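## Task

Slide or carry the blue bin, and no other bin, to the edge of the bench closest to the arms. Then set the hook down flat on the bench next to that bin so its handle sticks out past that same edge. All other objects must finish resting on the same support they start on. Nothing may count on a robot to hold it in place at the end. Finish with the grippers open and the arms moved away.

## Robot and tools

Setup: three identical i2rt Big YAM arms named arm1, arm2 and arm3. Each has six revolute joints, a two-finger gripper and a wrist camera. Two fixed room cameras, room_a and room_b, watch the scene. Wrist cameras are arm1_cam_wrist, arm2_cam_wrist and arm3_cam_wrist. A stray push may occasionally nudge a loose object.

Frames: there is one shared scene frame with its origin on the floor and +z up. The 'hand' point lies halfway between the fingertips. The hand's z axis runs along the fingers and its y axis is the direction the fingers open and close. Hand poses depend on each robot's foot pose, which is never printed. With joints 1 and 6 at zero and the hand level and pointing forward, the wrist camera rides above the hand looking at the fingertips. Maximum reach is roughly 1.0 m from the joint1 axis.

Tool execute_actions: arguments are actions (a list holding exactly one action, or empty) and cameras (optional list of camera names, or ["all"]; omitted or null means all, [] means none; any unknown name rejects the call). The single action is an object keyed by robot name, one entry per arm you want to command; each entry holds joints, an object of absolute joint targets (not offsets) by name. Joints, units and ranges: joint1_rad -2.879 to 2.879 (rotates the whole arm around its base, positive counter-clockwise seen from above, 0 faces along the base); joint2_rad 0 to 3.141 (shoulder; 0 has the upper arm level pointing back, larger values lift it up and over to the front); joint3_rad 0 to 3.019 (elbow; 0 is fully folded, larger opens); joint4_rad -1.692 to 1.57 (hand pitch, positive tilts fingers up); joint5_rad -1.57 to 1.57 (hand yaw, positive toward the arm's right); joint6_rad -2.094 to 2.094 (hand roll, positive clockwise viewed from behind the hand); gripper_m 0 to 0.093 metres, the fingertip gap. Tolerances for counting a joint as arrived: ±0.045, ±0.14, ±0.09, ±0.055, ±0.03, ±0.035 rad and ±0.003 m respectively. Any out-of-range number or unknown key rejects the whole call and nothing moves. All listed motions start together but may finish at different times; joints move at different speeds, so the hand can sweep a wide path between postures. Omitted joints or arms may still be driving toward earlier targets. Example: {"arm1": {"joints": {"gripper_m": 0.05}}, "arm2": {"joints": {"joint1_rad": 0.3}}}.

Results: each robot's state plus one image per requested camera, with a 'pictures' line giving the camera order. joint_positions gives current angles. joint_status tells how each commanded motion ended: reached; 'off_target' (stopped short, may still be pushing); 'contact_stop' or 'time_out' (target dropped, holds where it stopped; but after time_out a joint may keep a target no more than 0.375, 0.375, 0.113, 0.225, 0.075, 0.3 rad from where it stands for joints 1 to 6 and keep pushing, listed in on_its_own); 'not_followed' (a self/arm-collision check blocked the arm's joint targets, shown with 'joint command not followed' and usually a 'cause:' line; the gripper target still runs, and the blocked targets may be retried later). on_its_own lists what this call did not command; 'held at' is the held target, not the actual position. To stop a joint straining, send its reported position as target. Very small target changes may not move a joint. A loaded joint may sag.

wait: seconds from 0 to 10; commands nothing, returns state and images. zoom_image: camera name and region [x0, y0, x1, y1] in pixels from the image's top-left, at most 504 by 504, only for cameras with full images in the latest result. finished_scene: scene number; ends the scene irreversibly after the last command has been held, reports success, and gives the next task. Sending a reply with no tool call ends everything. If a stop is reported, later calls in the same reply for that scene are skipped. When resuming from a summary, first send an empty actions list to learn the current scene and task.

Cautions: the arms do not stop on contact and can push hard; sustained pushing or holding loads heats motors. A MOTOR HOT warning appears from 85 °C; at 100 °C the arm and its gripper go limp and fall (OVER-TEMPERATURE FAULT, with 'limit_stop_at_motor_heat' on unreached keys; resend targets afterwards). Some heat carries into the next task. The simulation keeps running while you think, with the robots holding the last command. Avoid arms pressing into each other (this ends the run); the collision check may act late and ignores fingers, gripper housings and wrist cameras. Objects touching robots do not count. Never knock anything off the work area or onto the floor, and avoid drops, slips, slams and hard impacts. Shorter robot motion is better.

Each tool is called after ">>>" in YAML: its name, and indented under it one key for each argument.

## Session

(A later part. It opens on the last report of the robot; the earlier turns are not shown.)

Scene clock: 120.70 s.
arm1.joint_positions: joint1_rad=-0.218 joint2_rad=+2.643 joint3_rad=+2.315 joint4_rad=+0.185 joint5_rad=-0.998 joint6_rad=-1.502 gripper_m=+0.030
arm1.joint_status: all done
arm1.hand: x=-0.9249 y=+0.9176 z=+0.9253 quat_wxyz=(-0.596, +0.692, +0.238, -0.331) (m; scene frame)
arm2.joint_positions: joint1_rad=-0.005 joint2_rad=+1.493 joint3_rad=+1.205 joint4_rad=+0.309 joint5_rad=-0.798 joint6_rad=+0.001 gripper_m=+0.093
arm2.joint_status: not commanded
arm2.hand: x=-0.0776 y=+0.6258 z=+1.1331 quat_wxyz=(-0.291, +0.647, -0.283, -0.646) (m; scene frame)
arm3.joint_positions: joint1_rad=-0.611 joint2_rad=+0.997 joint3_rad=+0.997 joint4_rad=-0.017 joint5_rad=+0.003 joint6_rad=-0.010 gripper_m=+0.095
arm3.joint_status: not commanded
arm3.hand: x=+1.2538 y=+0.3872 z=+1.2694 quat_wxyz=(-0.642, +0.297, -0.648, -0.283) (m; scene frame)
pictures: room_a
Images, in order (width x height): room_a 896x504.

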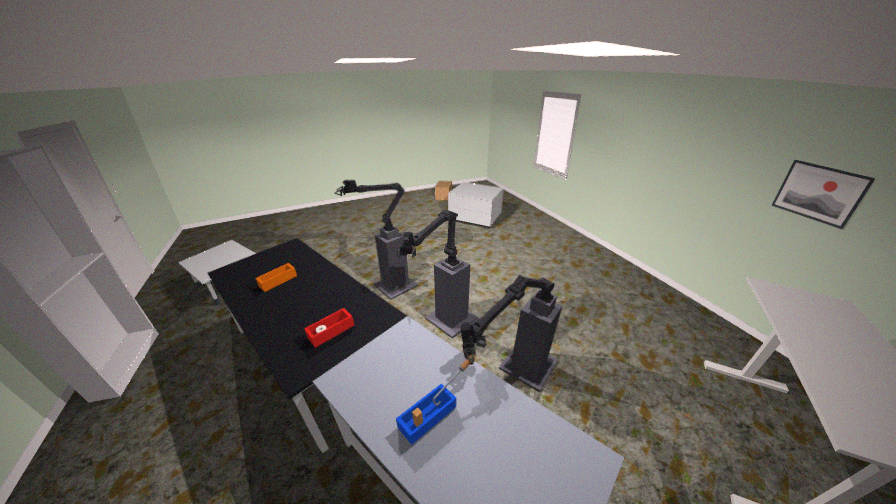

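>>> execute_actions:
  actions:
    - {"arm1":{"joints":{"joint2_rad":2.44,"joint3_rad":2.01,"joint4_rad":0.37}}}
  cameras: []

>>> execute_actions:
  actions:
    - {"arm1":{"joints":{"joint2_rad":2.34,"joint3_rad":1.81,"joint4_rad":0.47}}}
  cameras: []

>>> execute_actions:
  actions:
    - {"arm1":{"joints":{"joint2_rad":2.24,"joint3_rad":1.61,"joint4_rad":0.57}}}
  cameras: []

>>> execute_actions:
  actions:
    - {"arm1":{"joints":{"joint2_rad":2.16,"joint3_rad":1.43,"joint4_rad":0.665}}}
  cameras: ["room_a"]

>>> zoom_image:
  camera: "room_a"
  region: [360,300,560,450]

Scene clock: 125.83 s.
arm1.joint_positions: joint1_rad=-0.218 joint2_rad=+2.513 joint3_rad=+2.014 joint4_rad=+0.338 joint5_rad=-0.997 joint6_rad=-1.529 gripper_m=+0.030
arm1.joint_status: all done
arm1.hand: x=-0.9321 y=+0.8732 z=+0.9080 quat_wxyz=(-0.595, +0.694, +0.243, -0.325) (m; scene frame)
arm2.joint_positions: joint1_rad=-0.005 joint2_rad=+1.493 joint3_rad=+1.205 joint4_rad=+0.309 joint5_rad=-0.798 joint6_rad=+0.001 gripper_m=+0.093
arm2.joint_status: not commanded
arm2.hand: x=-0.0776 y=+0.6258 z=+1.1331 quat_wxyz=(-0.291, +0.647, -0.283, -0.646) (m; scene frame)
arm3.joint_positions: joint1_rad=-0.611 joint2_rad=+0.997 joint3_rad=+0.997 joint4_rad=-0.017 joint5_rad=+0.003 joint6_rad=-0.010 gripper_m=+0.095
arm3.joint_status: not commanded
arm3.hand: x=+1.2538 y=+0.3872 z=+1.2694 quat_wxyz=(-0.642, +0.297, -0.648, -0.283) (m; scene frame)
pictures: none
No camera images: the call's "cameras" was empty. Leave "cameras" out to get every camera's image.

Scene clock: 126.70 s.
arm1.joint_positions: joint1_rad=-0.218 joint2_rad=+2.411 joint3_rad=+1.812 joint4_rad=+0.435 joint5_rad=-0.995 joint6_rad=-1.529 gripper_m=+0.030
arm1.joint_status: all done
arm1.hand: x=-0.9383 y=+0.8350 z=+0.9086 quat_wxyz=(-0.594, +0.695, +0.241, -0.326) (m; scene frame)
arm2.joint_positions: joint1_rad=-0.005 joint2_rad=+1.493 joint3_rad=+1.205 joint4_rad=+0.309 joint5_rad=-0.798 joint6_rad=+0.001 gripper_m=+0.093
arm2.joint_status: not commanded
arm2.hand: x=-0.0776 y=+0.6258 z=+1.1331 quat_wxyz=(-0.291, +0.647, -0.283, -0.646) (m; scene frame)
arm3.joint_positions: joint1_rad=-0.611 joint2_rad=+0.997 joint3_rad=+0.997 joint4_rad=-0.017 joint5_rad=+0.003 joint6_rad=-0.010 gripper_m=+0.095
arm3.joint_status: not commanded
arm3.hand: x=+1.2538 y=+0.3872 z=+1.2694 quat_wxyz=(-0.642, +0.297, -0.648, -0.283) (m; scene frame)
pictures: none
No camera images: the call's "cameras" was empty. Leave "cameras" out to get every camera's image.

Scene clock: 127.57 s.
arm1.joint_positions: joint1_rad=-0.218 joint2_rad=+2.310 joint3_rad=+1.610 joint4_rad=+0.532 joint5_rad=-0.995 joint6_rad=-1.529 gripper_m=+0.030
arm1.joint_status: all done
arm1.hand: x=-0.9457 y=+0.7902 z=+0.9086 quat_wxyz=(-0.593, +0.696, +0.241, -0.326) (m; scene frame)
arm2.joint_positions: joint1_rad=-0.005 joint2_rad=+1.493 joint3_rad=+1.205 joint4_rad=+0.309 joint5_rad=-0.798 joint6_rad=+0.001 gripper_m=+0.093
arm2.joint_status: not commanded
arm2.hand: x=-0.0776 y=+0.6258 z=+1.1331 quat_wxyz=(-0.291, +0.647, -0.283, -0.646) (m; scene frame)
arm3.joint_positions: joint1_rad=-0.611 joint2_rad=+0.997 joint3_rad=+0.997 joint4_rad=-0.017 joint5_rad=+0.003 joint6_rad=-0.010 gripper_m=+0.095
arm3.joint_status: not commanded
arm3.hand: x=+1.2538 y=+0.3872 z=+1.2694 quat_wxyz=(-0.642, +0.297, -0.648, -0.283) (m; scene frame)
pictures: none
No camera images: the call's "cameras" was empty. Leave "cameras" out to get every camera's image.

Scene clock: 128.40 s.
arm1.joint_positions: joint1_rad=-0.218 joint2_rad=+2.225 joint3_rad=+1.432 joint4_rad=+0.628 joint5_rad=-0.995 joint6_rad=-1.528 gripper_m=+0.030
arm1.joint_status: all done
arm1.hand: x=-0.9531 y=+0.7456 z=+0.9070 quat_wxyz=(-0.594, +0.695, +0.241, -0.326) (m; scene frame)
arm2.joint_positions: joint1_rad=-0.005 joint2_rad=+1.493 joint3_rad=+1.205 joint4_rad=+0.309 joint5_rad=-0.798 joint6_rad=+0.001 gripper_m=+0.093
arm2.joint_status: not commanded
arm2.hand: x=-0.0776 y=+0.6258 z=+1.1331 quat_wxyz=(-0.291, +0.647, -0.283, -0.646) (m; scene frame)
arm3.joint_positions: joint1_rad=-0.611 joint2_rad=+0.997 joint3_rad=+0.997 joint4_rad=-0.017 joint5_rad=+0.003 joint6_rad=-0.010 gripper_m=+0.095
arm3.joint_status: not commanded
arm3.hand: x=+1.2538 y=+0.3872 z=+1.2694 quat_wxyz=(-0.642, +0.297, -0.648, -0.283) (m; scene frame)
pictures: room_a
Images, in order (width x height): room_a 896x504.

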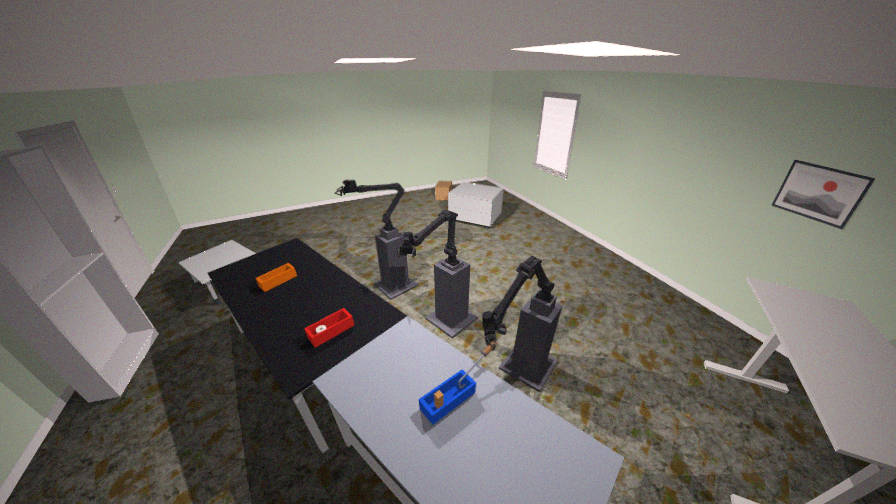

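Region (360, 300, 560, 450) of room_a's 896x504 image, scaled by 2.520, with more detail than that image has; it fills the top 378 rows of this view, and the rest is white.

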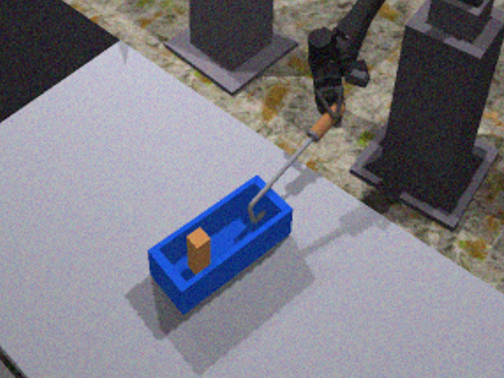

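Works with a 2:1 rule. Continue.

>>> execute_actions:
  actions:
    - {"arm1":{"joints":{"joint2_rad":2.01,"joint3_rad":1.13,"joint4_rad":0.815}}}
  cameras: []

>>> execute_actions:
  actions:
    - {"arm1":{"joints":{"joint2_rad":1.89,"joint3_rad":0.88,"joint4_rad":0.94}}}
  cameras: ["room_b","arm2_cam_wrist"]

>>> zoom_image:
  camera: "room_b"
  region: [250,230,410,330]

>>> zoom_image:
  camera: "arm2_cam_wrist"
  region: [120,210,300,320]

Scene clock: 132.30 s.
arm1.joint_positions: joint1_rad=-0.218 joint2_rad=+2.068 joint3_rad=+1.124 joint4_rad=+0.772 joint5_rad=-0.996 joint6_rad=-1.522 gripper_m=+0.030
arm1.joint_status: all done
arm1.hand: x=-0.9677 y=+0.6585 z=+0.9089 quat_wxyz=(-0.590, +0.698, +0.238, -0.329) (m; scene frame)
arm2.joint_positions: joint1_rad=-0.005 joint2_rad=+1.493 joint3_rad=+1.205 joint4_rad=+0.309 joint5_rad=-0.798 joint6_rad=+0.001 gripper_m=+0.093
arm2.joint_status: not commanded
arm2.hand: x=-0.0776 y=+0.6258 z=+1.1331 quat_wxyz=(-0.291, +0.647, -0.283, -0.646) (m; scene frame)
arm3.joint_positions: joint1_rad=-0.611 joint2_rad=+0.997 joint3_rad=+0.997 joint4_rad=-0.017 joint5_rad=+0.003 joint6_rad=-0.010 gripper_m=+0.095
arm3.joint_status: not commanded
arm3.hand: x=+1.2538 y=+0.3872 z=+1.2694 quat_wxyz=(-0.642, +0.297, -0.648, -0.283) (m; scene frame)
pictures: none
No camera images: the call's "cameras" was empty. Leave "cameras" out to get every camera's image.

Scene clock: 133.23 s.
arm1.joint_positions: joint1_rad=-0.218 joint2_rad=+1.942 joint3_rad=+0.872 joint4_rad=+0.893 joint5_rad=-0.997 joint6_rad=-1.519 gripper_m=+0.030
arm1.joint_status: all done
arm1.hand: x=-0.9809 y=+0.5792 z=+0.9093 quat_wxyz=(-0.588, +0.699, +0.236, -0.331) (m; scene frame)
arm2.joint_positions: joint1_rad=-0.005 joint2_rad=+1.493 joint3_rad=+1.205 joint4_rad=+0.309 joint5_rad=-0.798 joint6_rad=+0.001 gripper_m=+0.093
arm2.joint_status: not commanded
arm2.hand: x=-0.0776 y=+0.6258 z=+1.1331 quat_wxyz=(-0.291, +0.647, -0.283, -0.646) (m; scene frame)
arm3.joint_positions: joint1_rad=-0.611 joint2_rad=+0.997 joint3_rad=+0.997 joint4_rad=-0.017 joint5_rad=+0.003 joint6_rad=-0.010 gripper_m=+0.095
arm3.joint_status: not commanded
arm3.hand: x=+1.2538 y=+0.3872 z=+1.2694 quat_wxyz=(-0.642, +0.297, -0.648, -0.283) (m; scene frame)
pictures: arm2_cam_wrist, room_b
Images, in order (width x height): arm2_cam_wrist 616x616, room_b 896x504.

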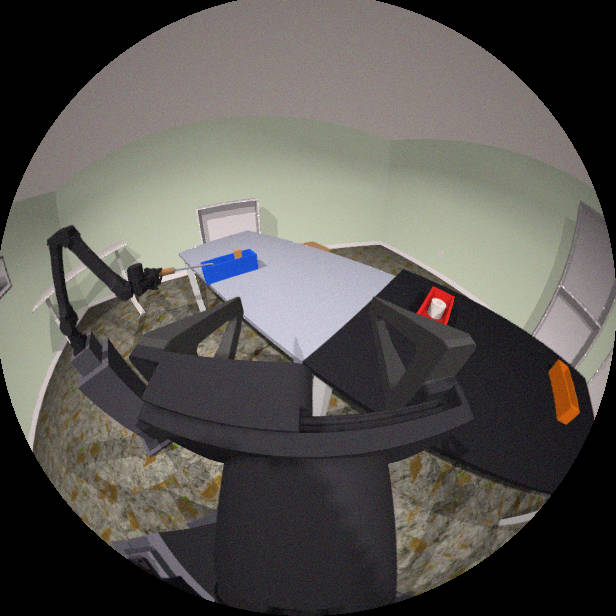

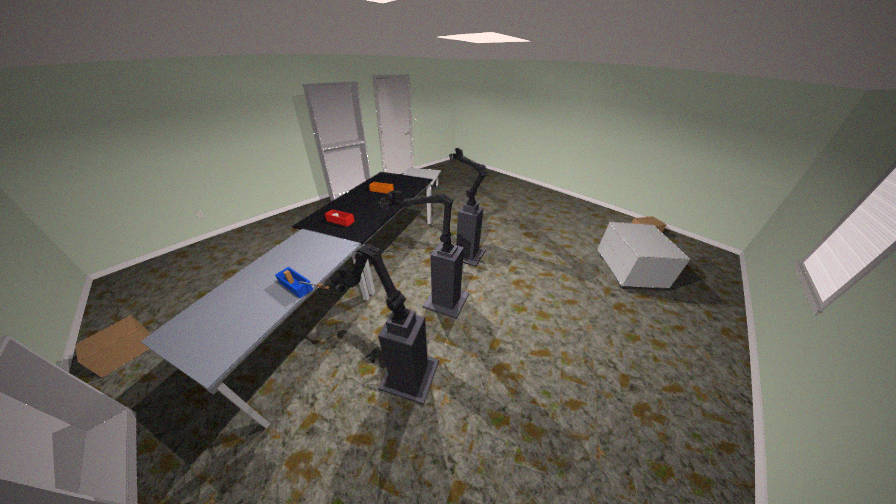

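Region (250, 230, 410, 330) of room_b's 896x504 image, scaled by 3.150, with more detail than that image has; it fills the top 315 rows of this view, and the rest is white.

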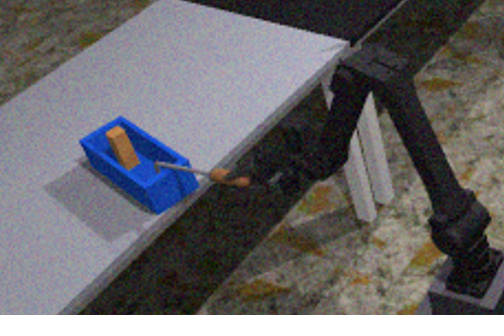

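Region (120, 210, 300, 320) of arm2_cam_wrist's 616x616 image, scaled by 2.800, with more detail than that image has.

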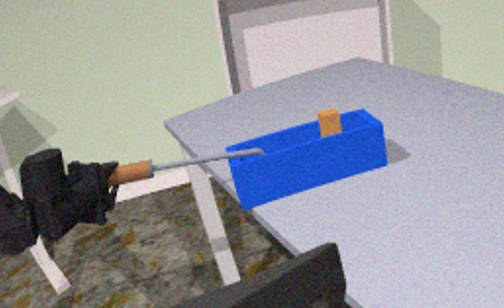

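>>> execute_actions:
  actions:
    - {"arm1":{"joints":{"joint3_rad":1.3}}}
  cameras: []

>>> execute_actions:
  actions:
    - {"arm1":{"joints":{"joint1_rad":-0.27,"joint2_rad":2.1,"joint3_rad":1.55,"joint4_rad":1.56,"joint5_rad":0,"joint6_rad":0}}}
  cameras: ["room_a","arm2_cam_wrist"]

Scene clock: 142.00 s.
arm1.joint_positions: joint1_rad=-0.218 joint2_rad=+1.936 joint3_rad=+1.240 joint4_rad=+0.898 joint5_rad=-1.001 joint6_rad=-1.501 gripper_m=+0.030
arm1.joint_status: all done
arm1.hand: x=-0.9645 y=+0.6818 z=+1.0651 quat_wxyz=(-0.697, +0.590, +0.308, -0.268) (m; scene frame)
arm2.joint_positions: joint1_rad=-0.005 joint2_rad=+1.493 joint3_rad=+1.205 joint4_rad=+0.309 joint5_rad=-0.798 joint6_rad=+0.001 gripper_m=+0.093
arm2.joint_status: not commanded
arm2.hand: x=-0.0776 y=+0.6258 z=+1.1331 quat_wxyz=(-0.291, +0.647, -0.283, -0.646) (m; scene frame)
arm3.joint_positions: joint1_rad=-0.611 joint2_rad=+0.997 joint3_rad=+0.997 joint4_rad=-0.017 joint5_rad=+0.003 joint6_rad=-0.010 gripper_m=+0.095
arm3.joint_status: not commanded
arm3.hand: x=+1.2538 y=+0.3872 z=+1.2694 quat_wxyz=(-0.642, +0.297, -0.648, -0.283) (m; scene frame)
pictures: none
No camera images: the call's "cameras" was empty. Leave "cameras" out to get every camera's image.

Scene clock: 145.43 s.
arm1.joint_positions: joint1_rad=-0.268 joint2_rad=+2.141 joint3_rad=+1.460 joint4_rad=+1.507 joint5_rad=-0.001 joint6_rad=-0.017 gripper_m=+0.030
arm1.joint_status: joint3_rad time_out (moved +0.220 of +0.310); the others done
arm1.on_its_own: joint3_rad reads +1.460 and still pushes toward +1.550 since a time_out
arm1.hand: x=-0.7744 y=+0.7188 z=+1.1707 quat_wxyz=(-0.732, +0.227, -0.276, -0.580) (m; scene frame)
arm2.joint_positions: joint1_rad=-0.005 joint2_rad=+1.493 joint3_rad=+1.205 joint4_rad=+0.309 joint5_rad=-0.798 joint6_rad=+0.001 gripper_m=+0.093
arm2.joint_status: not commanded
arm2.hand: x=-0.0776 y=+0.6258 z=+1.1331 quat_wxyz=(-0.291, +0.647, -0.283, -0.646) (m; scene frame)
arm3.joint_positions: joint1_rad=-0.611 joint2_rad=+0.997 joint3_rad=+0.997 joint4_rad=-0.017 joint5_rad=+0.003 joint6_rad=-0.010 gripper_m=+0.095
arm3.joint_status: not commanded
arm3.hand: x=+1.2538 y=+0.3872 z=+1.2694 quat_wxyz=(-0.642, +0.297, -0.648, -0.283) (m; scene frame)
pictures: arm2_cam_wrist, room_a
Images, in order (width x height): arm2_cam_wrist 616x616, room_a 896x504.

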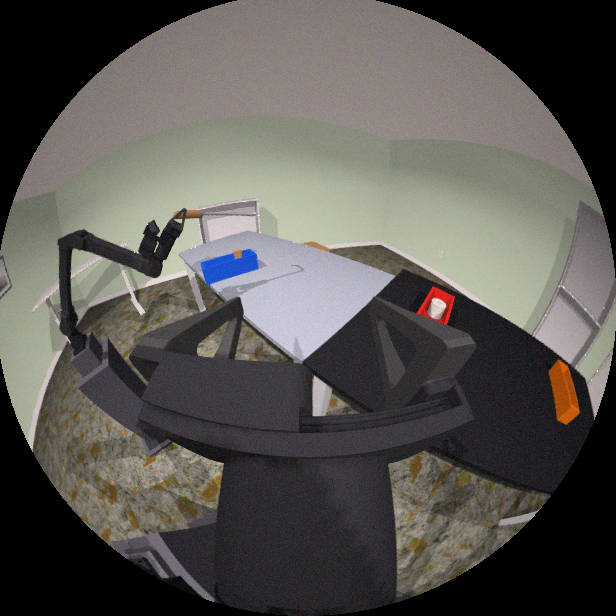

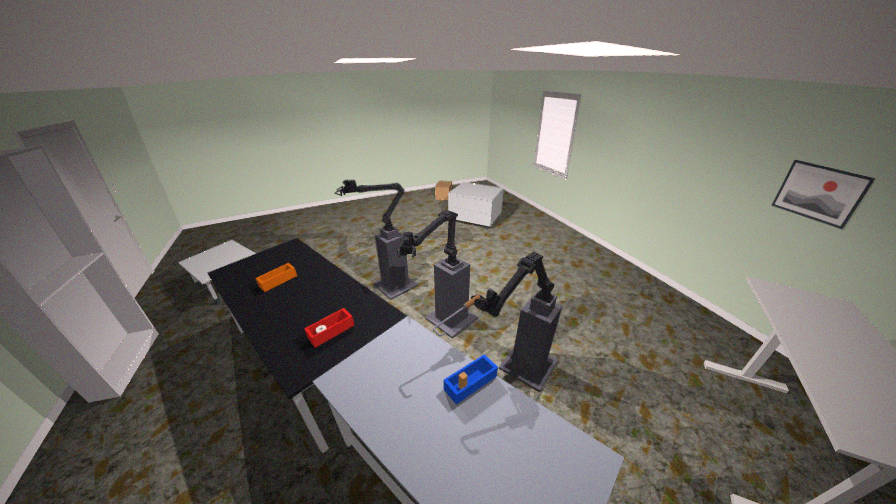

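>>> execute_actions:
  actions:
    - {"arm1":{"joints":{"joint2_rad":2.4,"joint3_rad":1.5}}}
  cameras: []

>>> execute_actions:
  actions:
    - {"arm1":{"joints":{"joint2_rad":2.5}}}
  cameras: []

>>> execute_actions:
  actions:
    - {"arm1":{"joints":{"joint2_rad":2.61}}}
  cameras: ["arm1_cam_wrist","arm2_cam_wrist"]

>>> zoom_image:
  camera: "arm2_cam_wrist"
  region: [120,210,300,320]

Scene clock: 150.50 s.
arm1.joint_positions: joint1_rad=-0.268 joint2_rad=+2.474 joint3_rad=+1.459 joint4_rad=+1.527 joint5_rad=+0.001 joint6_rad=-0.015 gripper_m=+0.030
arm1.joint_status: all done
arm1.hand: x=-0.7667 y=+0.7518 z=+0.9257 quat_wxyz=(-0.679, +0.315, -0.386, -0.539) (m; scene frame)
arm2.joint_positions: joint1_rad=-0.005 joint2_rad=+1.493 joint3_rad=+1.205 joint4_rad=+0.309 joint5_rad=-0.798 joint6_rad=+0.001 gripper_m=+0.093
arm2.joint_status: not commanded
arm2.hand: x=-0.0776 y=+0.6258 z=+1.1331 quat_wxyz=(-0.291, +0.647, -0.283, -0.646) (m; scene frame)
arm3.joint_positions: joint1_rad=-0.611 joint2_rad=+0.997 joint3_rad=+0.997 joint4_rad=-0.017 joint5_rad=+0.003 joint6_rad=-0.010 gripper_m=+0.095
arm3.joint_status: not commanded
arm3.hand: x=+1.2538 y=+0.3872 z=+1.2694 quat_wxyz=(-0.642, +0.297, -0.648, -0.283) (m; scene frame)
pictures: none
No camera images: the call's "cameras" was empty. Leave "cameras" out to get every camera's image.

Scene clock: 151.33 s.
arm1.joint_positions: joint1_rad=-0.268 joint2_rad=+2.494 joint3_rad=+1.459 joint4_rad=+1.527 joint5_rad=+0.001 joint6_rad=-0.014 gripper_m=+0.030
arm1.joint_status: all done
arm1.hand: x=-0.7668 y=+0.7515 z=+0.9110 quat_wxyz=(-0.675, +0.321, -0.392, -0.536) (m; scene frame)
arm2.joint_positions: joint1_rad=-0.005 joint2_rad=+1.493 joint3_rad=+1.205 joint4_rad=+0.309 joint5_rad=-0.798 joint6_rad=+0.001 gripper_m=+0.093
arm2.joint_status: not commanded
arm2.hand: x=-0.0776 y=+0.6258 z=+1.1331 quat_wxyz=(-0.291, +0.647, -0.283, -0.646) (m; scene frame)
arm3.joint_positions: joint1_rad=-0.611 joint2_rad=+0.997 joint3_rad=+0.997 joint4_rad=-0.017 joint5_rad=+0.003 joint6_rad=-0.010 gripper_m=+0.095
arm3.joint_status: not commanded
arm3.hand: x=+1.2538 y=+0.3872 z=+1.2694 quat_wxyz=(-0.642, +0.297, -0.648, -0.283) (m; scene frame)
pictures: none
No camera images: the call's "cameras" was empty. Leave "cameras" out to get every camera's image.

Scene clock: 152.30 s.
arm1.joint_positions: joint1_rad=-0.268 joint2_rad=+2.621 joint3_rad=+1.462 joint4_rad=+1.542 joint5_rad=+0.001 joint6_rad=-0.014 gripper_m=+0.030
arm1.joint_status: all done
arm1.hand: x=-0.7689 y=+0.7415 z=+0.8192 quat_wxyz=(-0.652, +0.350, -0.429, -0.518) (m; scene frame)
arm2.joint_positions: joint1_rad=-0.005 joint2_rad=+1.493 joint3_rad=+1.205 joint4_rad=+0.309 joint5_rad=-0.798 joint6_rad=+0.001 gripper_m=+0.093
arm2.joint_status: not commanded
arm2.hand: x=-0.0776 y=+0.6258 z=+1.1331 quat_wxyz=(-0.291, +0.647, -0.283, -0.646) (m; scene frame)
arm3.joint_positions: joint1_rad=-0.611 joint2_rad=+0.997 joint3_rad=+0.997 joint4_rad=-0.017 joint5_rad=+0.003 joint6_rad=-0.010 gripper_m=+0.095
arm3.joint_status: not commanded
arm3.hand: x=+1.2538 y=+0.3872 z=+1.2694 quat_wxyz=(-0.642, +0.297, -0.648, -0.283) (m; scene frame)
pictures: arm1_cam_wrist, arm2_cam_wrist
Images, in order (width x height): arm1_cam_wrist 616x616, arm2_cam_wrist 616x616.

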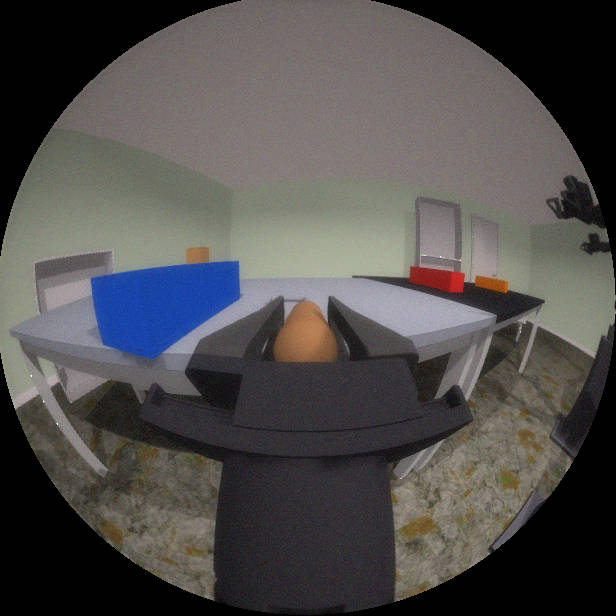

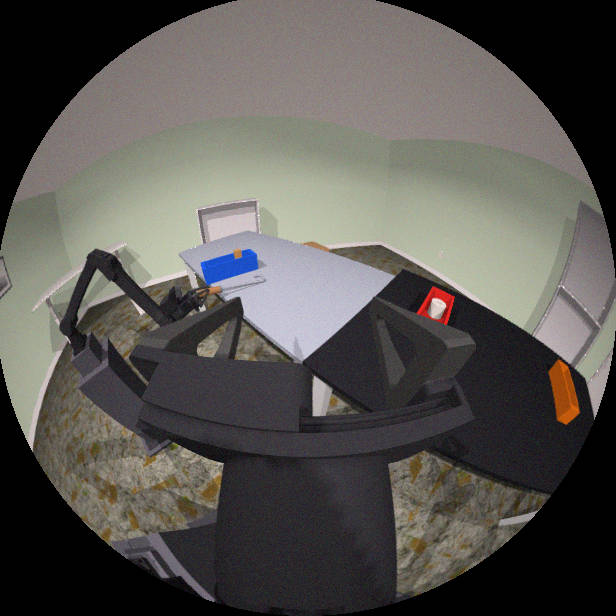

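Region (120, 210, 300, 320) of arm2_cam_wrist's 616x616 image, scaled by 2.800, with more detail than that image has.

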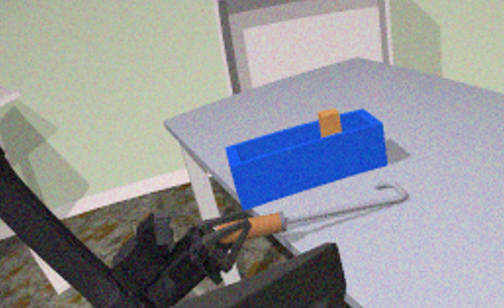

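>>> execute_actions:
  actions:
    - {"arm1":{"joints":{"joint4_rad":1.46}}}
  cameras: []

>>> execute_actions:
  actions:
    - {"arm1":{"joints":{"gripper_m":0.093}}}
  cameras: []

>>> execute_actions:
  actions:
    - {"arm1":{"joints":{"joint2_rad":2.48,"joint3_rad":1.2}}}
  cameras: []

>>> execute_actions:
  actions:
    - {"arm1":{"joints":{"joint2_rad":2.1,"joint3_rad":0.65}}}
  cameras: ["arm1_cam_wrist","arm2_cam_wrist"]

Scene clock: 155.40 s.
arm1.joint_positions: joint1_rad=-0.268 joint2_rad=+2.621 joint3_rad=+1.462 joint4_rad=+1.485 joint5_rad=+0.001 joint6_rad=-0.014 gripper_m=+0.030
arm1.joint_status: all done
arm1.hand: x=-0.7679 y=+0.7464 z=+0.8062 quat_wxyz=(-0.640, +0.365, -0.447, -0.508) (m; scene frame)
arm2.joint_positions: joint1_rad=-0.005 joint2_rad=+1.493 joint3_rad=+1.205 joint4_rad=+0.309 joint5_rad=-0.798 joint6_rad=+0.001 gripper_m=+0.093
arm2.joint_status: not commanded
arm2.hand: x=-0.0776 y=+0.6258 z=+1.1331 quat_wxyz=(-0.291, +0.647, -0.283, -0.646) (m; scene frame)
arm3.joint_positions: joint1_rad=-0.611 joint2_rad=+0.997 joint3_rad=+0.997 joint4_rad=-0.017 joint5_rad=+0.003 joint6_rad=-0.010 gripper_m=+0.095
arm3.joint_status: not commanded
arm3.hand: x=+1.2538 y=+0.3872 z=+1.2694 quat_wxyz=(-0.642, +0.297, -0.648, -0.283) (m; scene frame)
pictures: none
No camera images: the call's "cameras" was empty. Leave "cameras" out to get every camera's image.

Scene clock: 156.10 s.
arm1.joint_positions: joint1_rad=-0.268 joint2_rad=+2.621 joint3_rad=+1.462 joint4_rad=+1.476 joint5_rad=+0.001 joint6_rad=-0.014 gripper_m=+0.093
arm1.joint_status: all done
arm1.hand: x=-0.7677 y=+0.7471 z=+0.8041 quat_wxyz=(-0.638, +0.367, -0.450, -0.506) (m; scene frame)
arm2.joint_positions: joint1_rad=-0.005 joint2_rad=+1.493 joint3_rad=+1.205 joint4_rad=+0.309 joint5_rad=-0.798 joint6_rad=+0.001 gripper_m=+0.093
arm2.joint_status: not commanded
arm2.hand: x=-0.0776 y=+0.6258 z=+1.1331 quat_wxyz=(-0.291, +0.647, -0.283, -0.646) (m; scene frame)
arm3.joint_positions: joint1_rad=-0.611 joint2_rad=+0.997 joint3_rad=+0.997 joint4_rad=-0.017 joint5_rad=+0.003 joint6_rad=-0.010 gripper_m=+0.095
arm3.joint_status: not commanded
arm3.hand: x=+1.2538 y=+0.3872 z=+1.2694 quat_wxyz=(-0.642, +0.297, -0.648, -0.283) (m; scene frame)
pictures: none
No camera images: the call's "cameras" was empty. Leave "cameras" out to get every camera's image.

Scene clock: 157.10 s.
arm1.joint_positions: joint1_rad=-0.268 joint2_rad=+2.501 joint3_rad=+1.202 joint4_rad=+1.473 joint5_rad=+0.001 joint6_rad=-0.014 gripper_m=+0.093
arm1.joint_status: all done
arm1.hand: x=-0.7803 y=+0.6889 z=+0.7943 quat_wxyz=(-0.604, +0.403, -0.493, -0.479) (m; scene frame)
arm2.joint_positions: joint1_rad=-0.005 joint2_rad=+1.493 joint3_rad=+1.205 joint4_rad=+0.309 joint5_rad=-0.798 joint6_rad=+0.001 gripper_m=+0.093
arm2.joint_status: not commanded
arm2.hand: x=-0.0776 y=+0.6258 z=+1.1331 quat_wxyz=(-0.291, +0.647, -0.283, -0.646) (m; scene frame)
arm3.joint_positions: joint1_rad=-0.611 joint2_rad=+0.997 joint3_rad=+0.997 joint4_rad=-0.017 joint5_rad=+0.003 joint6_rad=-0.010 gripper_m=+0.095
arm3.joint_status: not commanded
arm3.hand: x=+1.2538 y=+0.3872 z=+1.2694 quat_wxyz=(-0.642, +0.297, -0.648, -0.283) (m; scene frame)
pictures: none
No camera images: the call's "cameras" was empty. Leave "cameras" out to get every camera's image.

Scene clock: 158.33 s.
arm1.joint_positions: joint1_rad=-0.268 joint2_rad=+2.098 joint3_rad=+0.651 joint4_rad=+1.470 joint5_rad=+0.001 joint6_rad=-0.014 gripper_m=+0.093
arm1.joint_status: all done
arm1.hand: x=-0.8118 y=+0.5443 z=+0.8650 quat_wxyz=(-0.564, +0.439, -0.537, -0.448) (m; scene frame)
arm2.joint_positions: joint1_rad=-0.005 joint2_rad=+1.493 joint3_rad=+1.205 joint4_rad=+0.309 joint5_rad=-0.798 joint6_rad=+0.001 gripper_m=+0.093
arm2.joint_status: not commanded
arm2.hand: x=-0.0776 y=+0.6258 z=+1.1331 quat_wxyz=(-0.291, +0.647, -0.283, -0.646) (m; scene frame)
arm3.joint_positions: joint1_rad=-0.611 joint2_rad=+0.997 joint3_rad=+0.997 joint4_rad=-0.017 joint5_rad=+0.003 joint6_rad=-0.010 gripper_m=+0.095
arm3.joint_status: not commanded
arm3.hand: x=+1.2538 y=+0.3872 z=+1.2694 quat_wxyz=(-0.642, +0.297, -0.648, -0.283) (m; scene frame)
pictures: arm1_cam_wrist, arm2_cam_wrist
Images, in order (width x height): arm1_cam_wrist 616x616, arm2_cam_wrist 616x616.

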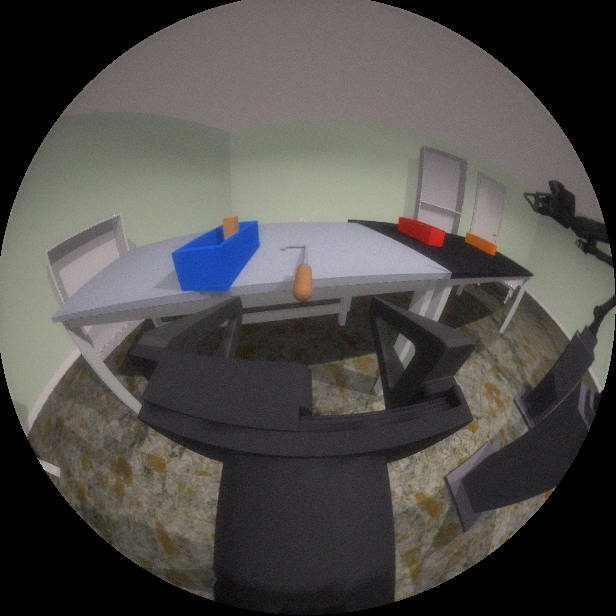

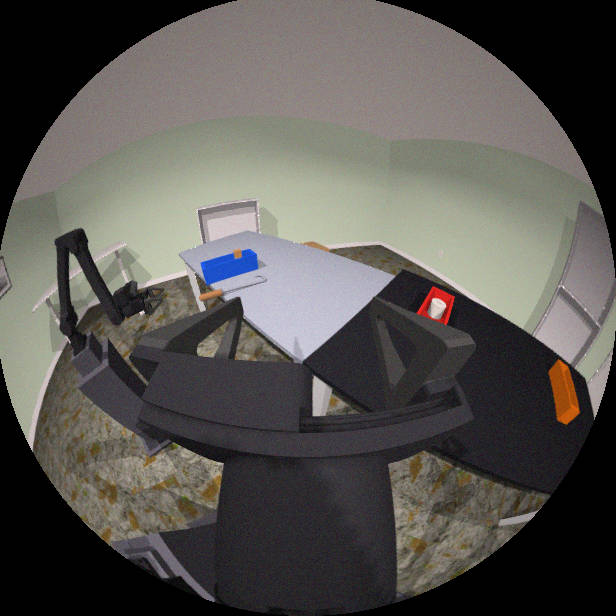

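>>> finished_scene:
  scene: 1

The scene is finished: the task was done.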